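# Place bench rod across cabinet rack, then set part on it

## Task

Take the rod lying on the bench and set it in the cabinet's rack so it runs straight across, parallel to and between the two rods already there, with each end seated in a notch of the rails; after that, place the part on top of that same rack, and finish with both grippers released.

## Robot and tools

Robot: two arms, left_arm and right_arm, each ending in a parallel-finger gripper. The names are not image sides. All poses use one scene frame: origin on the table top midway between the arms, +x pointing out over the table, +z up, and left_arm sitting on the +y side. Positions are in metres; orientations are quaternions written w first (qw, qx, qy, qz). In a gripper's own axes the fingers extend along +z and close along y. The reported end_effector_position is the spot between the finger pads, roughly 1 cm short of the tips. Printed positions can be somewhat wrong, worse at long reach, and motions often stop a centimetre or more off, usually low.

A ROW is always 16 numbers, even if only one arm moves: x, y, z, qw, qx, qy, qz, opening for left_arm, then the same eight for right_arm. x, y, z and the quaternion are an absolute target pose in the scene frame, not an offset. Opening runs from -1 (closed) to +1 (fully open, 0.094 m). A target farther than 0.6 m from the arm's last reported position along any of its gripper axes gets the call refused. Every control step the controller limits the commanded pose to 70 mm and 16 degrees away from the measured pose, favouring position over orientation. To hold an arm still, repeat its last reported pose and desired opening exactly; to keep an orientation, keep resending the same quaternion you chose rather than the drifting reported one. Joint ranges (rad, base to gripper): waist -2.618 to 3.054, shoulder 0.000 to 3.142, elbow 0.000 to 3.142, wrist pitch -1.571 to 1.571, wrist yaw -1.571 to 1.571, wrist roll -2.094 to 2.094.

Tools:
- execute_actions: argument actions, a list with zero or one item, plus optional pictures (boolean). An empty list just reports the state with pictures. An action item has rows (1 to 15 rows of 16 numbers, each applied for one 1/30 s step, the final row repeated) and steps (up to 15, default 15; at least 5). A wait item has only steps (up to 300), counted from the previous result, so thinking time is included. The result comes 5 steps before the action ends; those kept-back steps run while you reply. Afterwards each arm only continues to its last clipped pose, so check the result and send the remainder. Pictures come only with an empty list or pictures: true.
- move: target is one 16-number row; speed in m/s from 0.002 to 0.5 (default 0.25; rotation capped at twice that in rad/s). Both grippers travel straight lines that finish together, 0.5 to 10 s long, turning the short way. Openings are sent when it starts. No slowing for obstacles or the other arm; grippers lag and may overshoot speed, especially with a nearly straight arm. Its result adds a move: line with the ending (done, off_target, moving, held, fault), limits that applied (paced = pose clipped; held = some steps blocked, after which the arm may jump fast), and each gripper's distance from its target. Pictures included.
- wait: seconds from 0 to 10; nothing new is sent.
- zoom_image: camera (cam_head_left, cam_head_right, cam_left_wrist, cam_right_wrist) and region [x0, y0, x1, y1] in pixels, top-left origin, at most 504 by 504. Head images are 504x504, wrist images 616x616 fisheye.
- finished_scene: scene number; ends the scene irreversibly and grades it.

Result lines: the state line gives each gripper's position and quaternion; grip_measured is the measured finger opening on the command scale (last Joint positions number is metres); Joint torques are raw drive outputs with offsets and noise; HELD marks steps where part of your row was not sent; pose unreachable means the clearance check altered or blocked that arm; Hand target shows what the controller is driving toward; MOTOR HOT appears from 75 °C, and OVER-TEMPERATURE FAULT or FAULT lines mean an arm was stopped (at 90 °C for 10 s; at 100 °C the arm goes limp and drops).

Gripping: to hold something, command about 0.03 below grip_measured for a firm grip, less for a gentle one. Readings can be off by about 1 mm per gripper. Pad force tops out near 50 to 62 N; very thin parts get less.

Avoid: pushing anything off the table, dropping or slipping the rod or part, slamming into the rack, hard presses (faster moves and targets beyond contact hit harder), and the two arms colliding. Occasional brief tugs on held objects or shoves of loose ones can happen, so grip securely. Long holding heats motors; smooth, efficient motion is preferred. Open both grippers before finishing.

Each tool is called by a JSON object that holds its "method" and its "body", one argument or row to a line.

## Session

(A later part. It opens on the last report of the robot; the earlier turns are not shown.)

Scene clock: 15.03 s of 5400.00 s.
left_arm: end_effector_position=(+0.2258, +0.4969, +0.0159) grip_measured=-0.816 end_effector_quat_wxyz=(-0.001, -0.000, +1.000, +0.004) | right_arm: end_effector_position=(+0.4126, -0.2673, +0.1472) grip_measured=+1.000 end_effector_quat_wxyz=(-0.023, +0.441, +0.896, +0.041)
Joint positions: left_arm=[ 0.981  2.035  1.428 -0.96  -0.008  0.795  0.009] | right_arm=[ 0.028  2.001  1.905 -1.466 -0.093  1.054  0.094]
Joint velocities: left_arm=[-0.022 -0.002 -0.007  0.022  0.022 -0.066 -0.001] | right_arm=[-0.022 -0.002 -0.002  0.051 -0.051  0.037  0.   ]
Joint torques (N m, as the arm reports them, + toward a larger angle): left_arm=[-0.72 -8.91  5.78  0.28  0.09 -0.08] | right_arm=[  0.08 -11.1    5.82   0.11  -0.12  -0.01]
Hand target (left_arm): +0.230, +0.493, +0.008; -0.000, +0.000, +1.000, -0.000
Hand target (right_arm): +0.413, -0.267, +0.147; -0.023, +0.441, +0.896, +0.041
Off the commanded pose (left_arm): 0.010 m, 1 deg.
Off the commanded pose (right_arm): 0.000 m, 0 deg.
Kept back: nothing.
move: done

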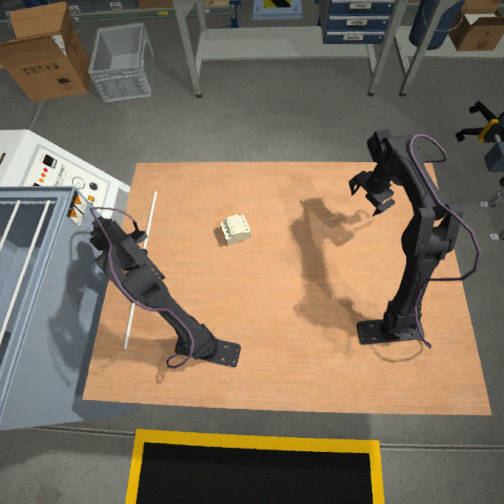

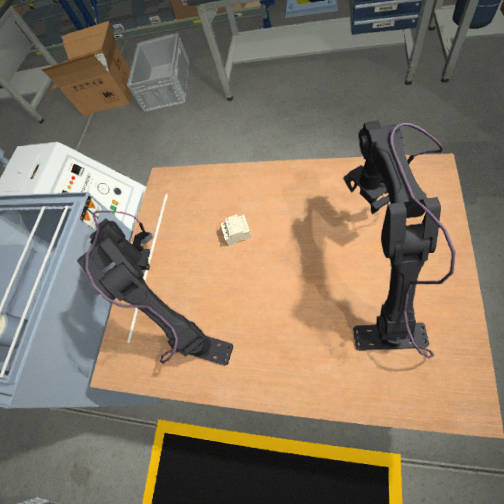

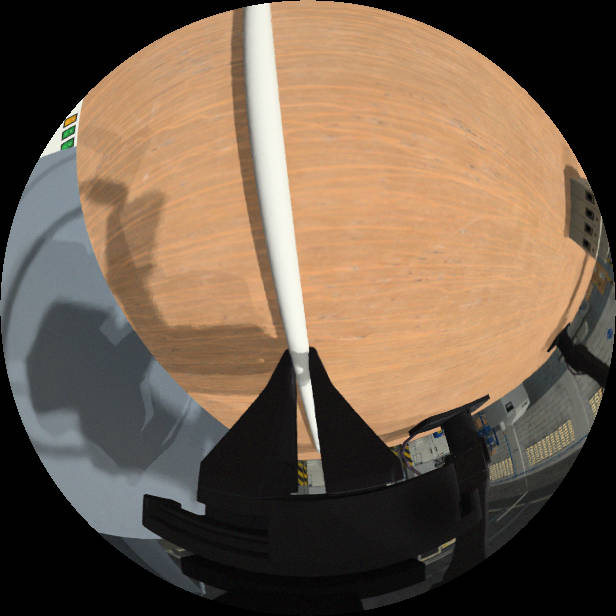

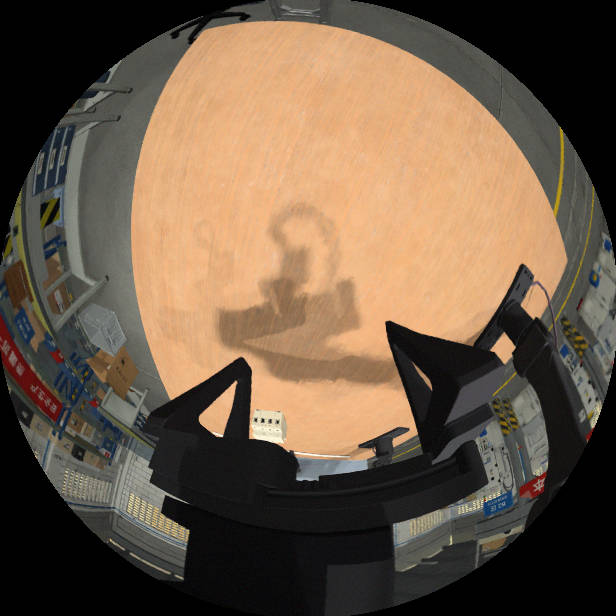

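{"method": "move", "body": {
  "target": [0.18,0.54,0.33,0,0,0.94,0.34,-0.855,0.4126,-0.2673,0.1472,-0.023,0.441,0.896,0.041,1],
  "speed": 0.15
}}

{"method": "move", "body": {
  "target": [0.1,0.76,0.32,0,0,0.887,0.462,-0.855,0.4126,-0.2673,0.1472,-0.023,0.441,0.896,0.041,1],
  "speed": 0.12
}}

Scene clock: 18.17 s of 5400.00 s.
left_arm: end_effector_position=(+0.1762, +0.5394, +0.3179) grip_measured=-0.816 end_effector_quat_wxyz=(-0.009, -0.001, +0.945, +0.327) | right_arm: end_effector_position=(+0.4126, -0.2673, +0.1472) grip_measured=+1.000 end_effector_quat_wxyz=(-0.023, +0.441, +0.896, +0.041)
Joint positions: left_arm=[ 0.937  1.689  2.035 -1.436 -0.481  0.872  0.009] | right_arm=[ 0.028  2.001  1.905 -1.466 -0.093  1.054  0.094]
Joint velocities: left_arm=[ 0.002 -0.017 -0.022  0.037 -0.022  0.051 -0.001] | right_arm=[-0.002 -0.002 -0.012  0.007  0.007  0.007  0.   ]
Joint torques (N m, as the arm reports them, + toward a larger angle): left_arm=[-0.8  -7.77  9.28  0.77 -0.34  0.03] | right_arm=[ -0.03 -11.12   5.83   0.17  -0.1    0.01]
Hand target (left_arm): +0.177, +0.537, +0.329; -0.005, +0.002, +0.940, +0.340
Hand target (right_arm): +0.413, -0.267, +0.147; -0.023, +0.441, +0.896, +0.041
Off the commanded pose (left_arm): 0.013 m, 2 deg.
Off the commanded pose (right_arm): 0.000 m, 0 deg.
Kept back: nothing.
move: off_target (left_arm)

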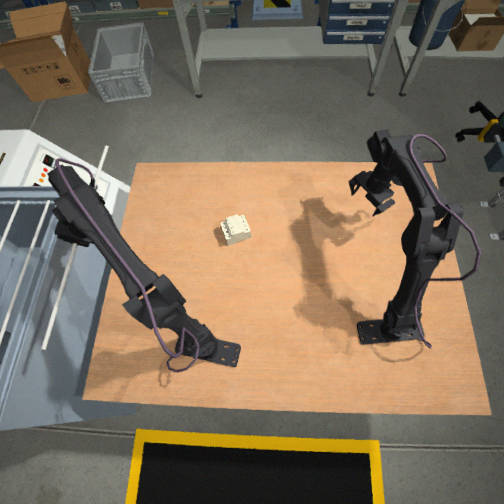

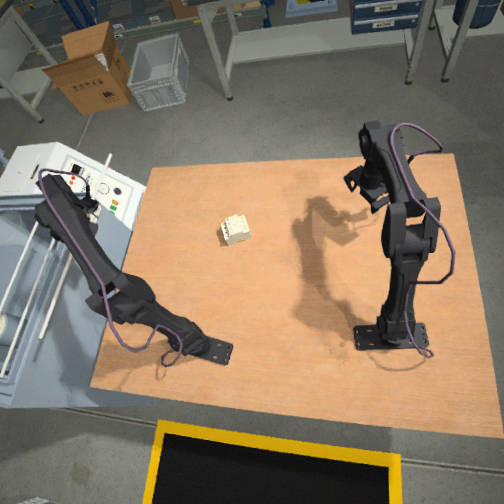

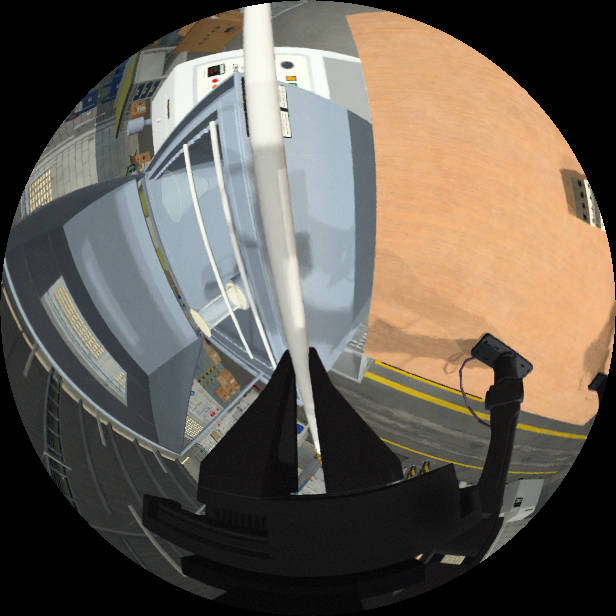

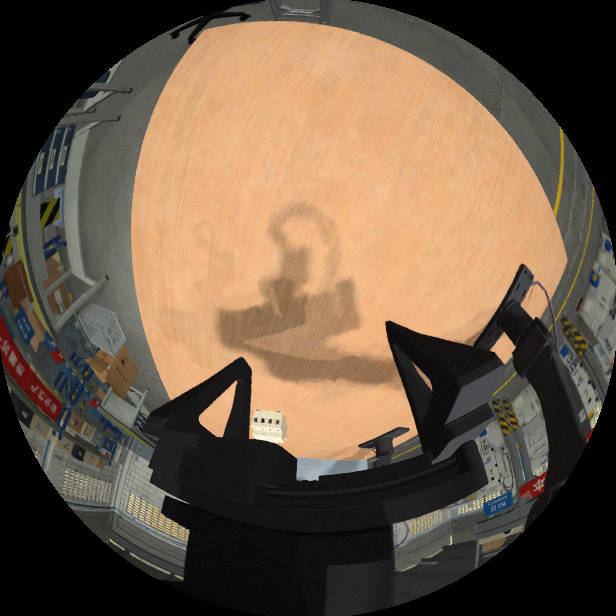

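Scene clock: 20.73 s of 5400.00 s.
left_arm: end_effector_position=(+0.0977, +0.7510, +0.3032) grip_measured=-0.816 end_effector_quat_wxyz=(-0.014, +0.006, +0.898, +0.439) | right_arm: end_effector_position=(+0.4126, -0.2673, +0.1472) grip_measured=+1.000 end_effector_quat_wxyz=(-0.023, +0.441, +0.896, +0.041)
Joint positions: left_arm=[ 1.413  1.951  2.093 -0.837 -0.287  1.377  0.009] | right_arm=[ 0.028  2.001  1.905 -1.466 -0.093  1.054  0.094]
Joint velocities: left_arm=[ 0.012  0.017 -0.002  0.022 -0.051 -0.022 -0.001] | right_arm=[ 0.007  0.002  0.007  0.022  0.022 -0.007  0.   ]
Joint torques (N m, as the arm reports them, + toward a larger angle): left_arm=[  0.56 -10.64  10.87   1.53  -0.02   0.02] | right_arm=[ -0.15 -11.22   5.69   0.15  -0.08  -0.02]
Hand target (left_arm): +0.098, +0.758, +0.322; -0.003, +0.002, +0.885, +0.465
Hand target (right_arm): +0.413, -0.267, +0.147; -0.023, +0.441, +0.896, +0.041
Off the commanded pose (left_arm): 0.019 m, 3 deg.
Off the commanded pose (right_arm): 0.000 m, 0 deg.
Kept back: nothing.
move: off_target (left_arm)

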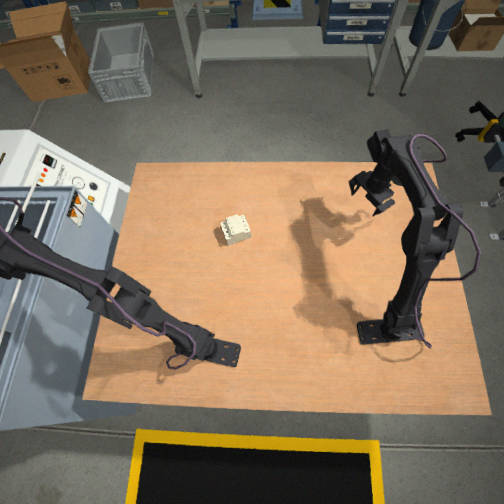

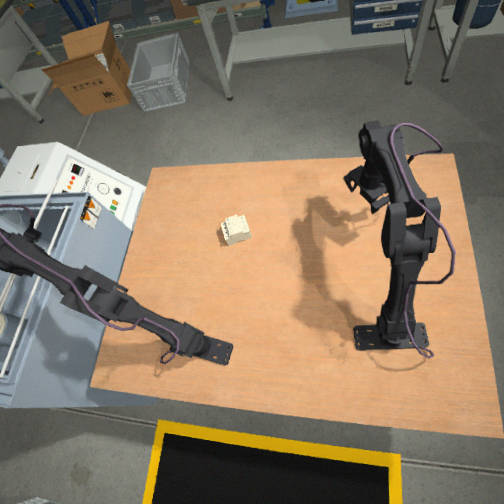

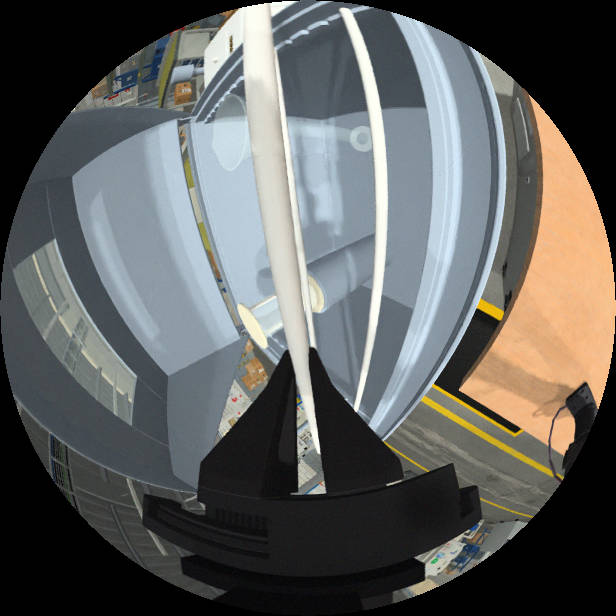

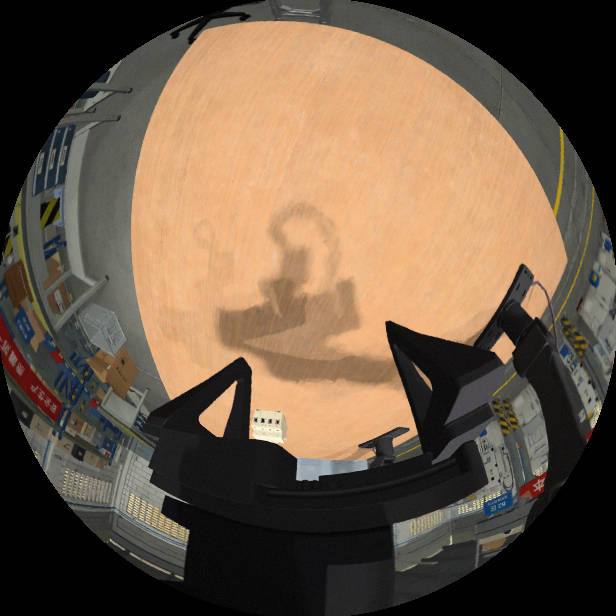

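{"method": "move", "body": {
  "target": [0.1,0.80,0.285,0,0,0.94,0.34,-0.855,0.4126,-0.2673,0.1472,-0.023,0.441,0.896,0.041,1],
  "speed": 0.06
}}

{"method": "zoom_image", "body": {
  "camera": "cam_head_right",
  "region": [0,160,130,290]
}}

{"method": "zoom_image", "body": {
  "camera": "cam_head_left",
  "region": [0,150,130,280]
}}

Scene clock: 23.07 s of 5400.00 s.
left_arm: end_effector_position=(+0.1024, +0.7943, +0.2719) grip_measured=-0.816 end_effector_quat_wxyz=(+0.004, +0.013, +0.927, +0.376) | right_arm: end_effector_position=(+0.4126, -0.2673, +0.1472) grip_measured=+1.000 end_effector_quat_wxyz=(-0.023, +0.441, +0.896, +0.041)
Joint positions: left_arm=[ 1.46   2.412  2.842 -1.249 -0.188  1.378  0.009] | right_arm=[ 0.028  2.001  1.905 -1.466 -0.093  1.054  0.094]
Joint velocities: left_arm=[ 0.002  0.012 -0.007 -0.007 -0.051 -0.081 -0.001] | right_arm=[ 0.007  0.012 -0.002 -0.007  0.037 -0.022  0.   ]
Joint torques (N m, as the arm reports them, + toward a larger angle): left_arm=[  0.92 -13.13   9.58   1.27   0.04  -0.04] | right_arm=[ -0.19 -11.45   5.97   0.12  -0.11   0.01]
Hand target (left_arm): +0.099, +0.799, +0.285; +0.013, +0.005, +0.919, +0.394
Hand target (right_arm): +0.413, -0.267, +0.147; -0.023, +0.441, +0.896, +0.041
Off the commanded pose (left_arm): 0.014 m, 5 deg.
Off the commanded pose (right_arm): 0.000 m, 0 deg.
elbow stopped short (left arm): the move would have taken joint 3 (elbow) straighter than the controller allows; a more bent joint 3 avoids this.
Kept back: nothing.
move: off_target (left_arm)

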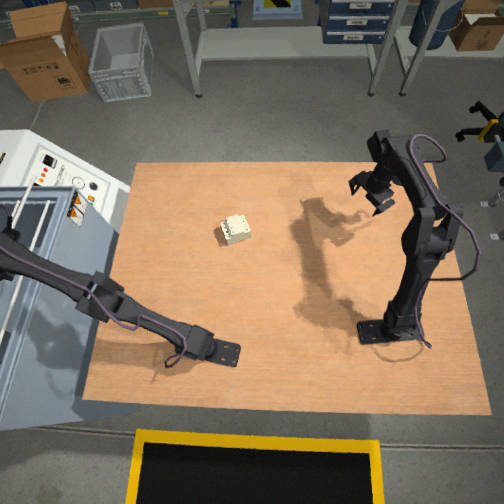

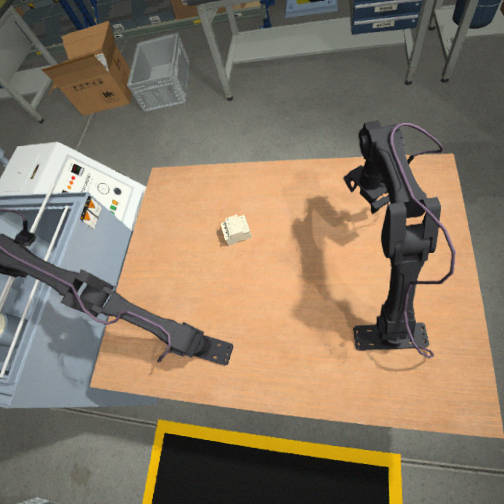

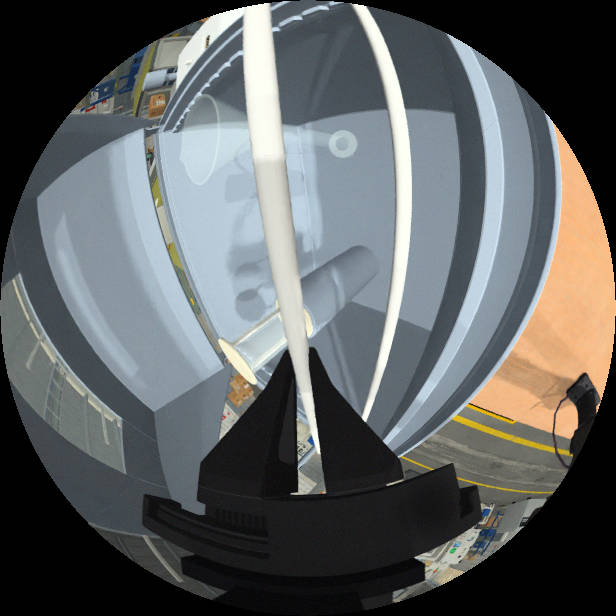

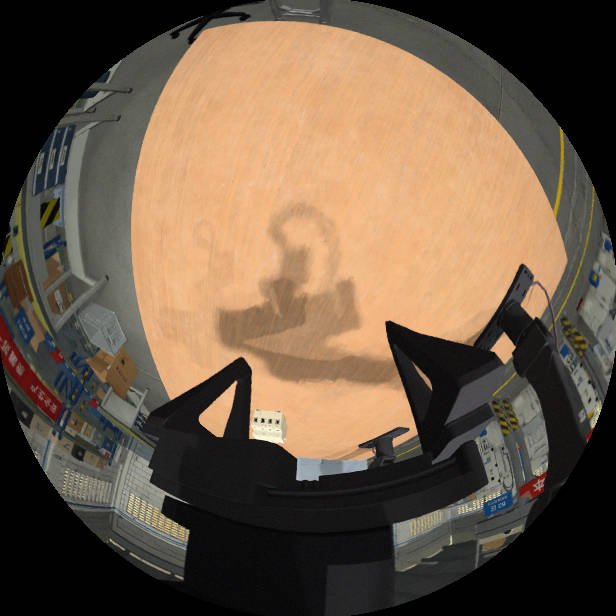

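Region (0, 160, 130, 290) of cam_head_right's 504x504 image, scaled by 3.877, with more detail than that image has.

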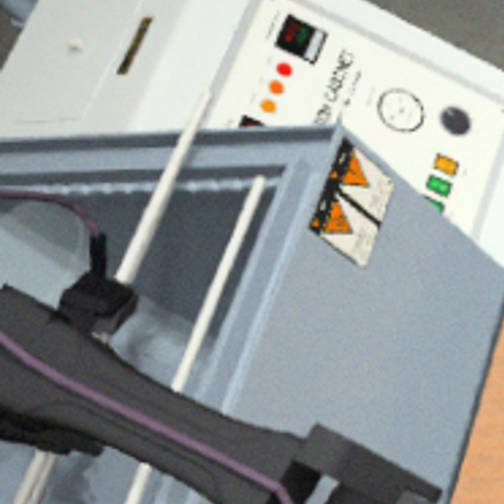

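Region (0, 150, 130, 280) of cam_head_left's 504x504 image, scaled by 3.877, with more detail than that image has.

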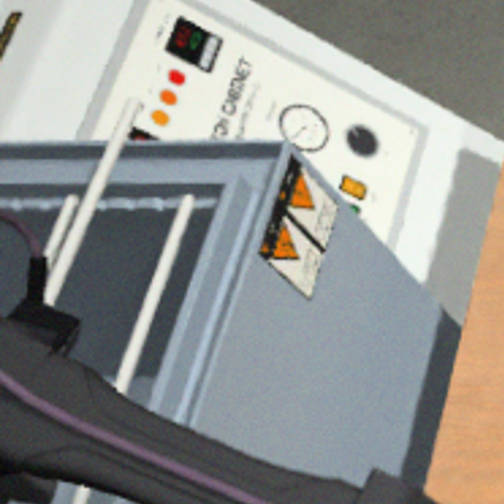

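{"method": "move", "body": {
  "target": [0.045,0.795,0.275,0,0,0.906,0.423,-0.855,0.4126,-0.2673,0.1472,-0.023,0.441,0.896,0.041,1],
  "speed": 0.05
}}

{"method": "zoom_image", "body": {
  "camera": "cam_head_right",
  "region": [0,160,130,290]
}}

{"method": "zoom_image", "body": {
  "camera": "cam_head_left",
  "region": [0,150,130,280]
}}

Scene clock: 26.80 s of 5400.00 s.
left_arm: end_effector_position=(+0.0479, +0.7926, +0.2547) grip_measured=-0.816 end_effector_quat_wxyz=(-0.009, +0.003, +0.918, +0.397) | right_arm: end_effector_position=(+0.4126, -0.2673, +0.1472) grip_measured=+1.000 end_effector_quat_wxyz=(-0.023, +0.441, +0.896, +0.041)
Joint positions: left_arm=[ 1.56   2.098  2.174 -0.841 -0.157  1.448  0.009] | right_arm=[ 0.028  2.001  1.905 -1.466 -0.093  1.054  0.094]
Joint velocities: left_arm=[-0.002  0.007 -0.012  0.051 -0.022  0.051 -0.   ] | right_arm=[-0.022  0.007  0.007  0.007  0.007 -0.037  0.   ]
Joint torques (N m, as the arm reports them, + toward a larger angle): left_arm=[  0.69 -14.49   7.78   1.43   0.05   0.03] | right_arm=[ -0.24 -11.3    5.84   0.11  -0.09  -0.07]
Hand target (left_arm): +0.045, +0.794, +0.275; -0.002, +0.000, +0.906, +0.423
Hand target (right_arm): +0.413, -0.267, +0.147; -0.023, +0.441, +0.896, +0.041
Off the commanded pose (left_arm): 0.021 m, 3 deg.
Off the commanded pose (right_arm): 0.000 m, 0 deg.
Kept back: nothing.
move: off_target (left_arm)

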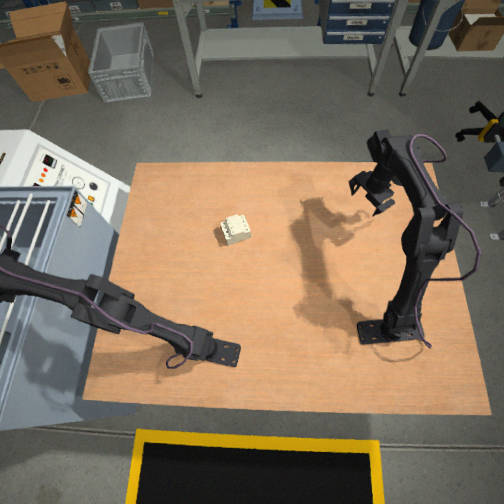

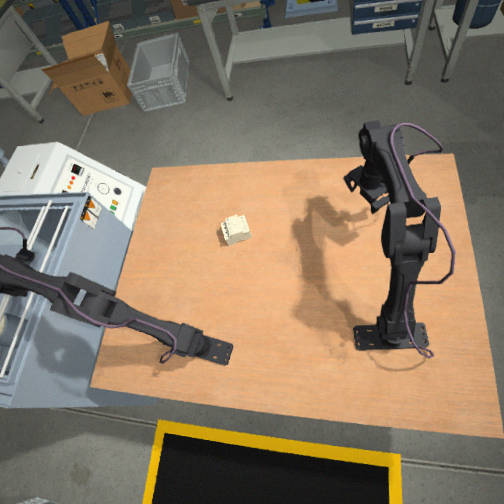

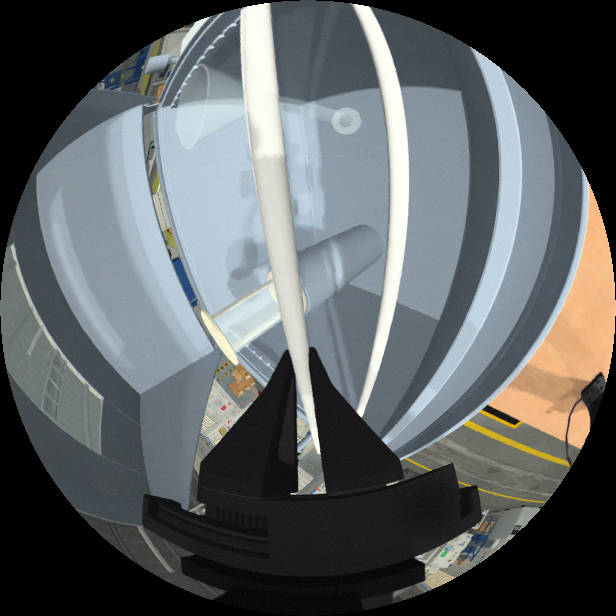

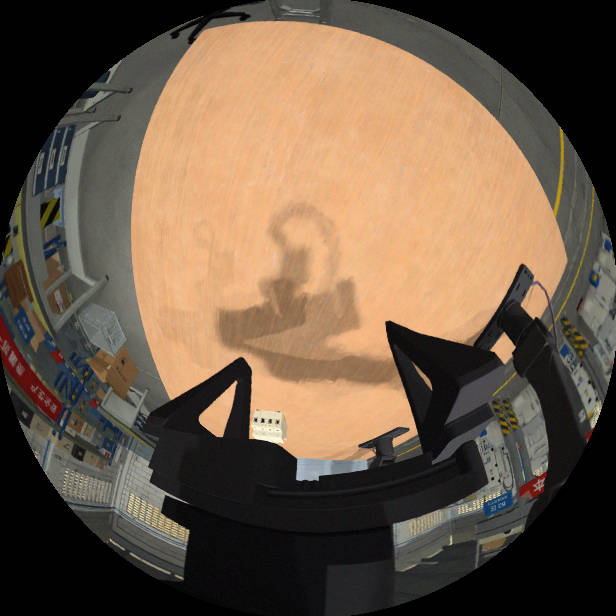

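Region (0, 160, 130, 290) of cam_head_right's 504x504 image, scaled by 3.877, with more detail than that image has.

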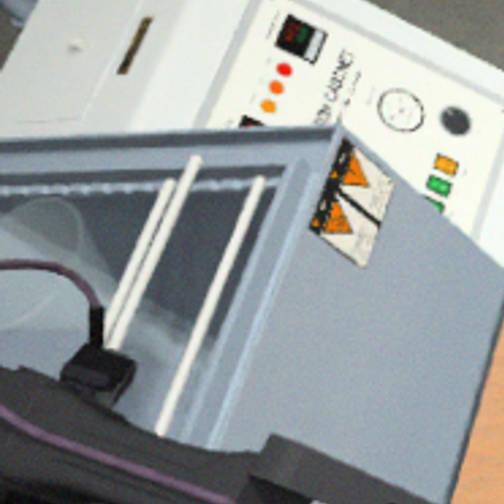

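Region (0, 150, 130, 280) of cam_head_left's 504x504 image, scaled by 3.877, with more detail than that image has.

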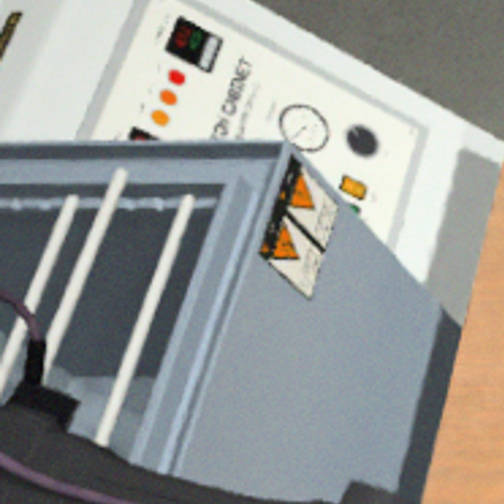

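{"method": "move", "body": {
  "target": [0.045,0.797,0.255,0,0,0.906,0.423,-0.855,0.4126,-0.2673,0.1472,-0.023,0.441,0.896,0.041,1],
  "speed": 0.02
}}

{"method": "zoom_image", "body": {
  "camera": "cam_head_right",
  "region": [0,180,110,400]
}}

{"method": "zoom_image", "body": {
  "camera": "cam_head_left",
  "region": [0,170,90,260]
}}

{"method": "zoom_image", "body": {
  "camera": "cam_left_wrist",
  "region": [200,300,420,520]
}}

Scene clock: 28.87 s of 5400.00 s.
left_arm: end_effector_position=(+0.0488, +0.7944, +0.2343) grip_measured=-0.816 end_effector_quat_wxyz=(-0.008, +0.004, +0.918, +0.397) | right_arm: end_effector_position=(+0.4126, -0.2673, +0.1472) grip_measured=+1.000 end_effector_quat_wxyz=(-0.023, +0.441, +0.896, +0.041)
Joint positions: left_arm=[ 1.56   2.08   2.063 -0.749 -0.153  1.449  0.009] | right_arm=[ 0.028  2.001  1.905 -1.466 -0.093  1.054  0.094]
Joint velocities: left_arm=[ 0.002 -0.002 -0.007  0.051  0.037  0.037 -0.001] | right_arm=[ 0.007  0.007 -0.007  0.051 -0.007 -0.037  0.   ]
Joint torques (N m, as the arm reports them, + toward a larger angle): left_arm=[  0.82 -14.48   7.97   1.44   0.06   0.04] | right_arm=[ -0.14 -11.36   5.92   0.16  -0.08  -0.01]
Hand target (left_arm): +0.045, +0.796, +0.255; -0.001, +0.000, +0.906, +0.423
Hand target (right_arm): +0.413, -0.267, +0.147; -0.023, +0.441, +0.896, +0.041
Off the commanded pose (left_arm): 0.021 m, 3 deg.
Off the commanded pose (right_arm): 0.000 m, 0 deg.
Kept back: nothing.
move: off_target (left_arm)

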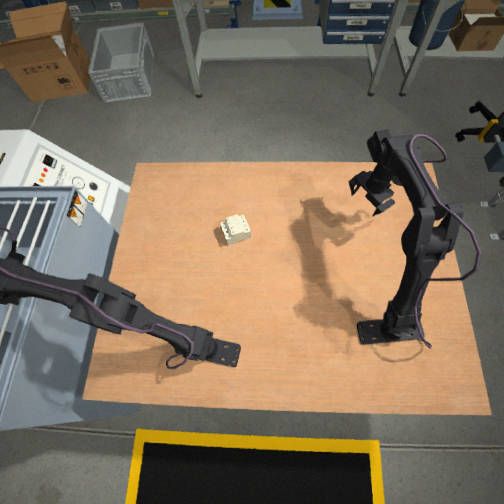

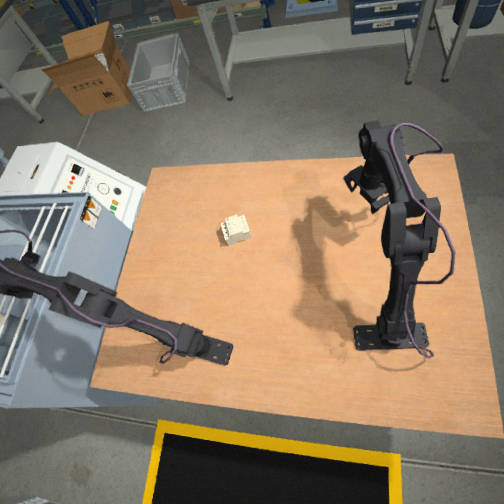

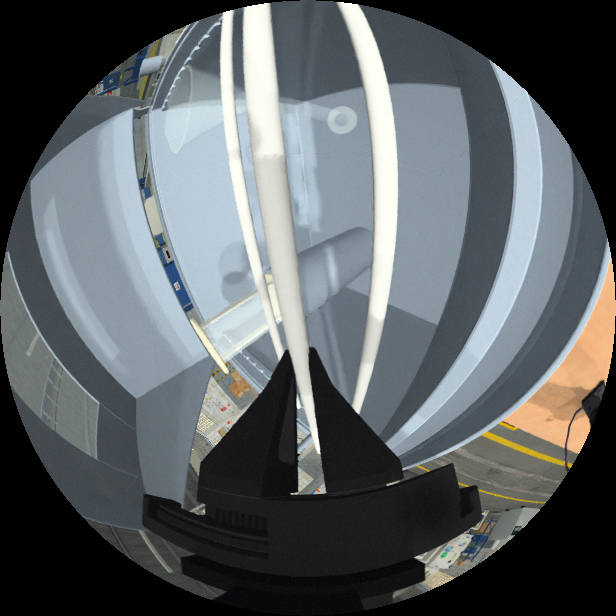

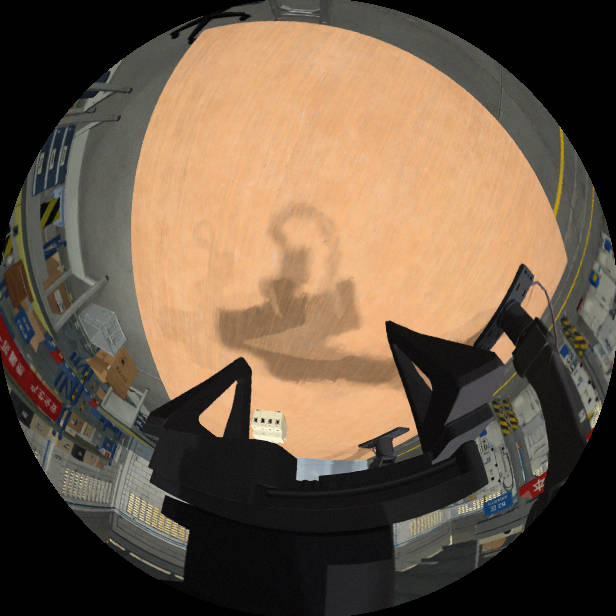

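Region (0, 180, 110, 400) of cam_head_right's 504x504 image, scaled by 2.291, with more detail than that image has.

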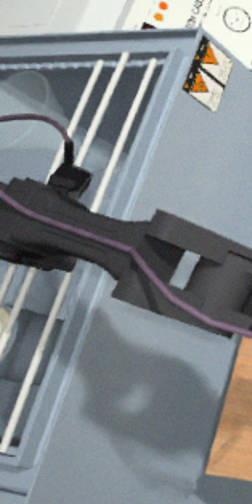

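Region (0, 170, 90, 260) of cam_head_left's 504x504 image, scaled by 5.600, with more detail than that image has.

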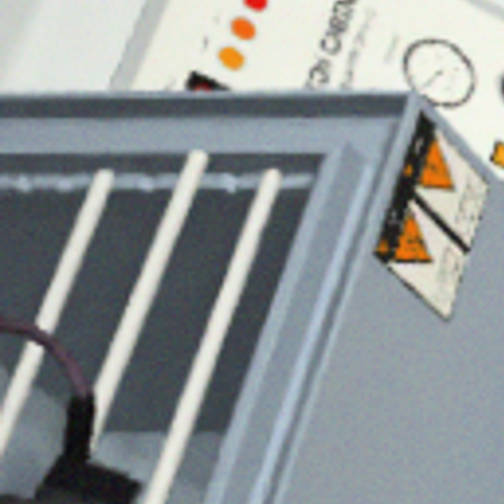

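Region (200, 300, 420, 520) of cam_left_wrist's 616x616 image, scaled by 2.291, with more detail than that image has.

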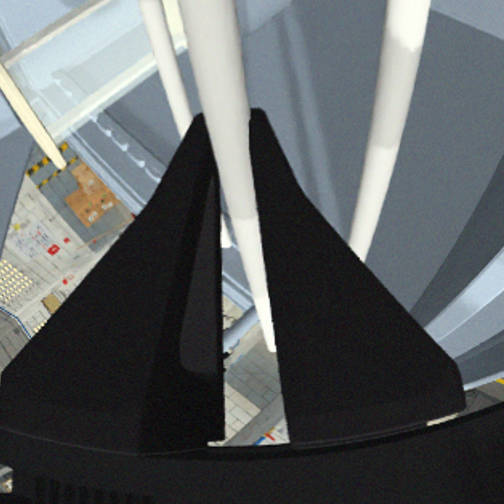

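{"method": "zoom_image", "body": {
  "camera": "cam_head_right",
  "region": [0,280,60,390]
}}

{"method": "zoom_image", "body": {
  "camera": "cam_head_right",
  "region": [10,185,90,265]
}}

Region (0, 280, 60, 390) of cam_head_right's 504x504 image, scaled by 4.582, with more detail than that image has; it fills the left 275 columns of this view, and the rest is white.

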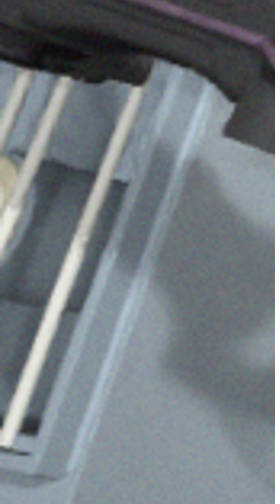

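Region (10, 185, 90, 265) of cam_head_right's 504x504 image, scaled by 6.300, with more detail than that image has.

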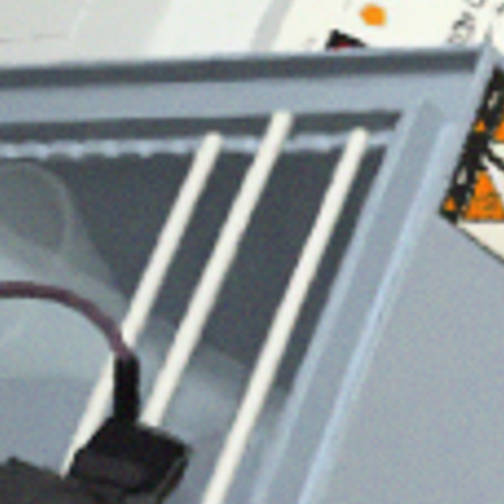

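{"method": "move", "body": {
  "target": [0.041,0.812,0.247,0,0,0.906,0.423,-0.855,0.4126,-0.2673,0.1472,-0.023,0.441,0.896,0.041,1],
  "speed": 0.02
}}

{"method": "zoom_image", "body": {
  "camera": "cam_head_right",
  "region": [10,185,90,265]
}}

{"method": "zoom_image", "body": {
  "camera": "cam_head_left",
  "region": [0,170,90,260]
}}

{"method": "zoom_image", "body": {
  "camera": "cam_left_wrist",
  "region": [200,300,420,520]
}}

Scene clock: 31.43 s of 5400.00 s.
left_arm: end_effector_position=(+0.0440, +0.8015, +0.2307) grip_measured=-0.816 end_effector_quat_wxyz=(-0.007, +0.004, +0.917, +0.398) | right_arm: end_effector_position=(+0.4126, -0.2673, +0.1472) grip_measured=+1.000 end_effector_quat_wxyz=(-0.023, +0.441, +0.896, +0.041)
Joint positions: left_arm=[ 1.574  2.102  2.081 -0.74  -0.143  1.459  0.009] | right_arm=[ 0.028  2.001  1.905 -1.466 -0.093  1.054  0.094]
Joint velocities: left_arm=[-0.002  0.007 -0.007  0.007  0.007  0.022 -0.001] | right_arm=[ 0.002 -0.007  0.002 -0.007  0.022 -0.007  0.   ]
Joint torques (N m, as the arm reports them, + toward a larger angle): left_arm=[  0.89 -11.97  11.1    1.45   0.08   0.06] | right_arm=[ -0.21 -11.28   5.95   0.07  -0.1    0.03]
Hand target (left_arm): +0.041, +0.811, +0.247; -0.001, +0.000, +0.906, +0.423
Hand target (right_arm): +0.413, -0.267, +0.147; -0.023, +0.441, +0.896, +0.041
Off the commanded pose (left_arm): 0.020 m, 3 deg.
Off the commanded pose (right_arm): 0.000 m, 0 deg.
Kept back: nothing.
move: off_target (left_arm)

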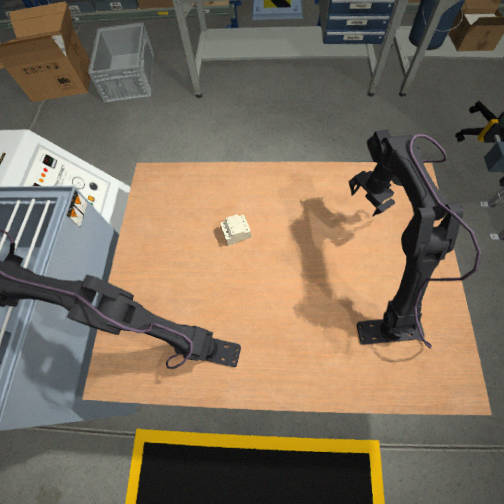

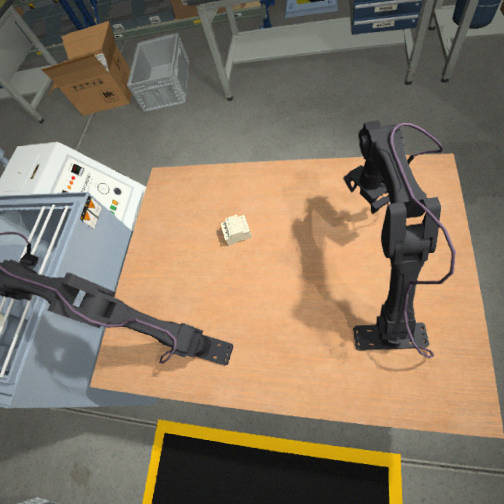

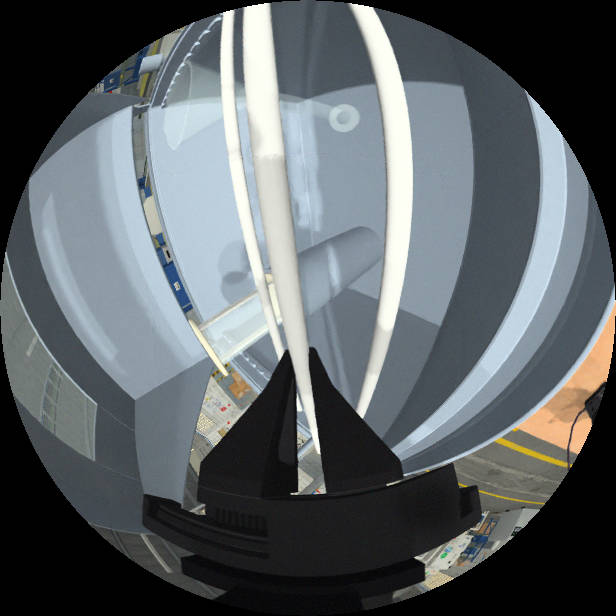

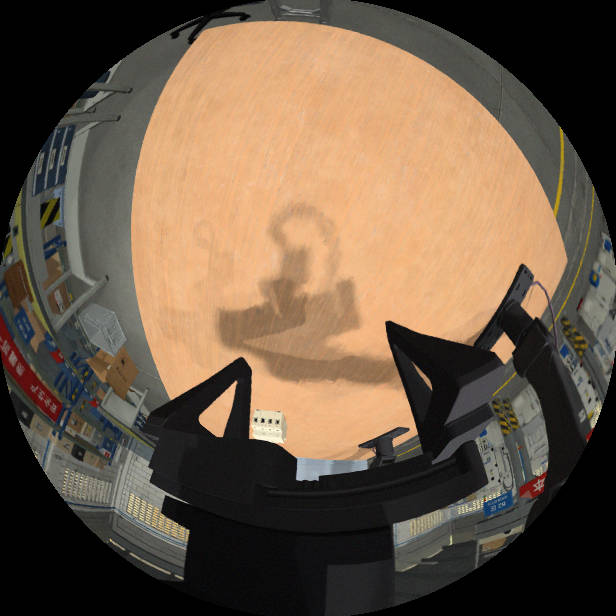

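Region (10, 185, 90, 265) of cam_head_right's 504x504 image, scaled by 6.300, with more detail than that image has.

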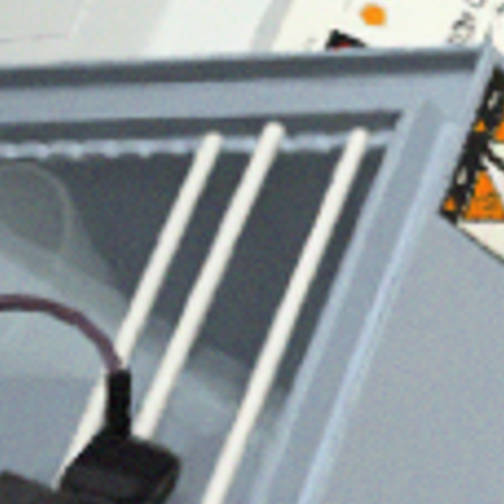

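Region (0, 170, 90, 260) of cam_head_left's 504x504 image, scaled by 5.600, with more detail than that image has.

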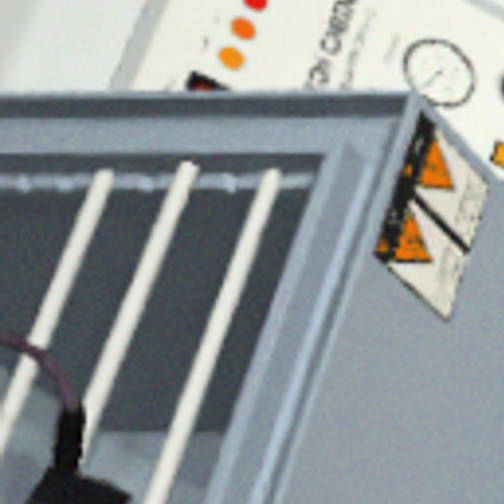

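Region (200, 300, 420, 520) of cam_left_wrist's 616x616 image, scaled by 2.291, with more detail than that image has.

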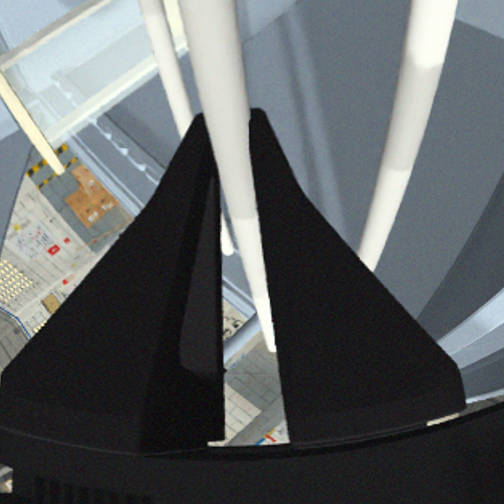

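{"method": "move", "body": {
  "target": [0.05,0.825,0.237,0,0,0.906,0.423,-0.855,0.4126,-0.2673,0.1472,-0.023,0.441,0.896,0.041,1],
  "speed": 0.02
}}

{"method": "zoom_image", "body": {
  "camera": "cam_head_right",
  "region": [10,185,90,265]
}}

{"method": "zoom_image", "body": {
  "camera": "cam_head_left",
  "region": [0,170,90,260]
}}

{"method": "zoom_image", "body": {
  "camera": "cam_left_wrist",
  "region": [200,300,420,520]
}}

Scene clock: 33.33 s of 5400.00 s.
left_arm: end_effector_position=(+0.0467, +0.8157, +0.2199) grip_measured=-0.816 end_effector_quat_wxyz=(-0.008, +0.004, +0.918, +0.397) | right_arm: end_effector_position=(+0.4126, -0.2673, +0.1472) grip_measured=+1.000 end_effector_quat_wxyz=(-0.023, +0.441, +0.896, +0.041)
Joint positions: left_arm=[ 1.574  2.168  2.143 -0.739 -0.142  1.459  0.009] | right_arm=[ 0.028  2.001  1.905 -1.466 -0.093  1.054  0.094]
Joint velocities: left_arm=[-0.007  0.017 -0.007 -0.022 -0.081 -0.051 -0.   ] | right_arm=[ 0.002 -0.007  0.002  0.051 -0.066  0.051  0.   ]
Joint torques (N m, as the arm reports them, + toward a larger angle): left_arm=[ -0.06 -12.45  11.06   1.44  -0.02  -0.05] | right_arm=[ -0.11 -11.14   5.86   0.14  -0.1   -0.07]
Hand target (left_arm): +0.049, +0.824, +0.237; -0.000, +0.000, +0.906, +0.423
Hand target (right_arm): +0.413, -0.267, +0.147; -0.023, +0.441, +0.896, +0.041
Off the commanded pose (left_arm): 0.020 m, 3 deg.
Off the commanded pose (right_arm): 0.000 m, 0 deg.
Kept back: nothing.
move: off_target (left_arm)

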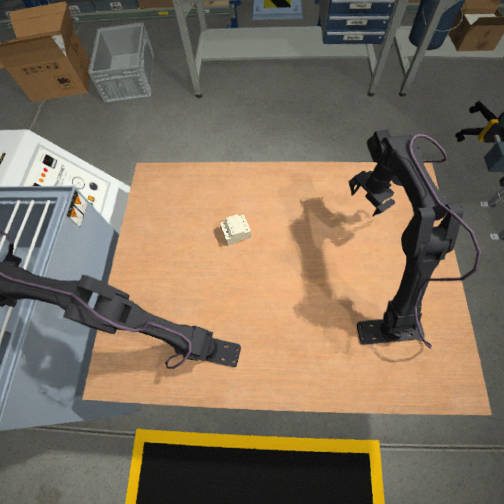

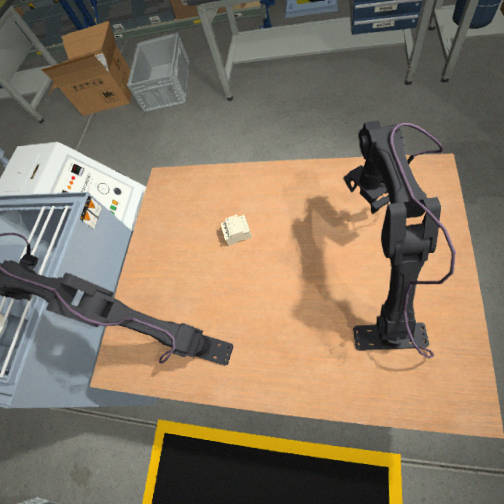

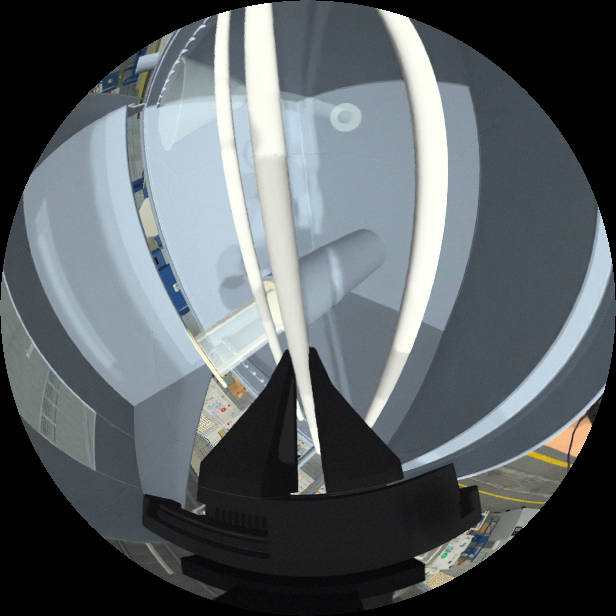

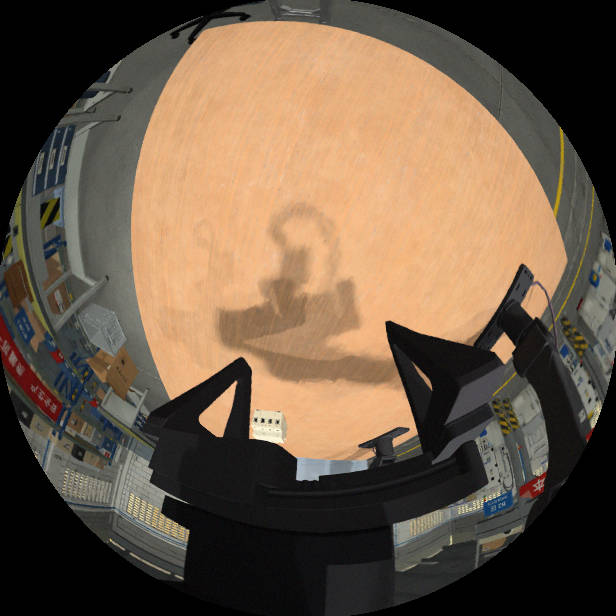

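Region (10, 185, 90, 265) of cam_head_right's 504x504 image, scaled by 6.300, with more detail than that image has.

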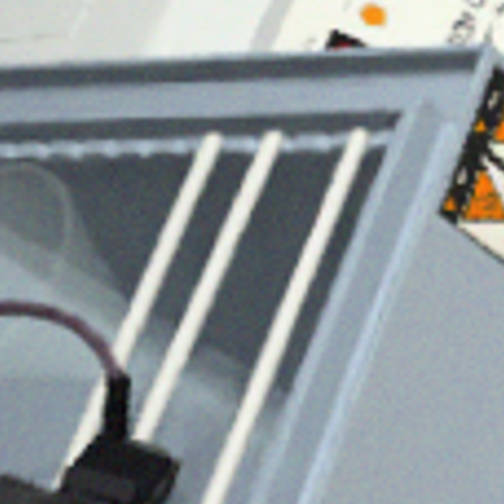

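Region (0, 170, 90, 260) of cam_head_left's 504x504 image, scaled by 5.600, with more detail than that image has.

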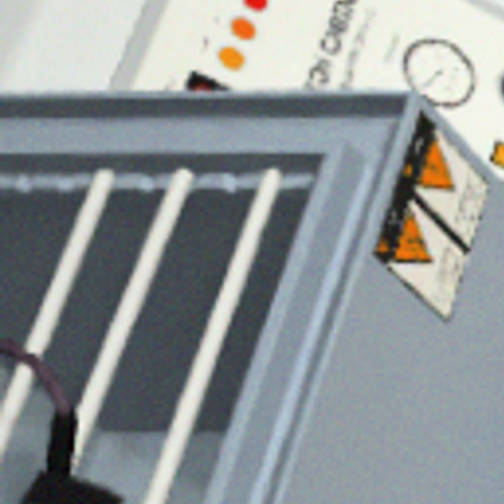

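Region (200, 300, 420, 520) of cam_left_wrist's 616x616 image, scaled by 2.291, with more detail than that image has.

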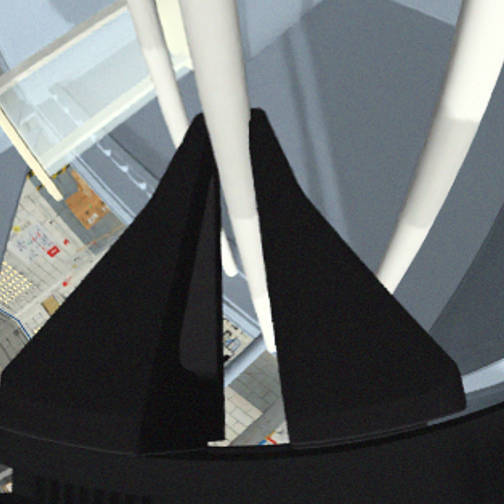

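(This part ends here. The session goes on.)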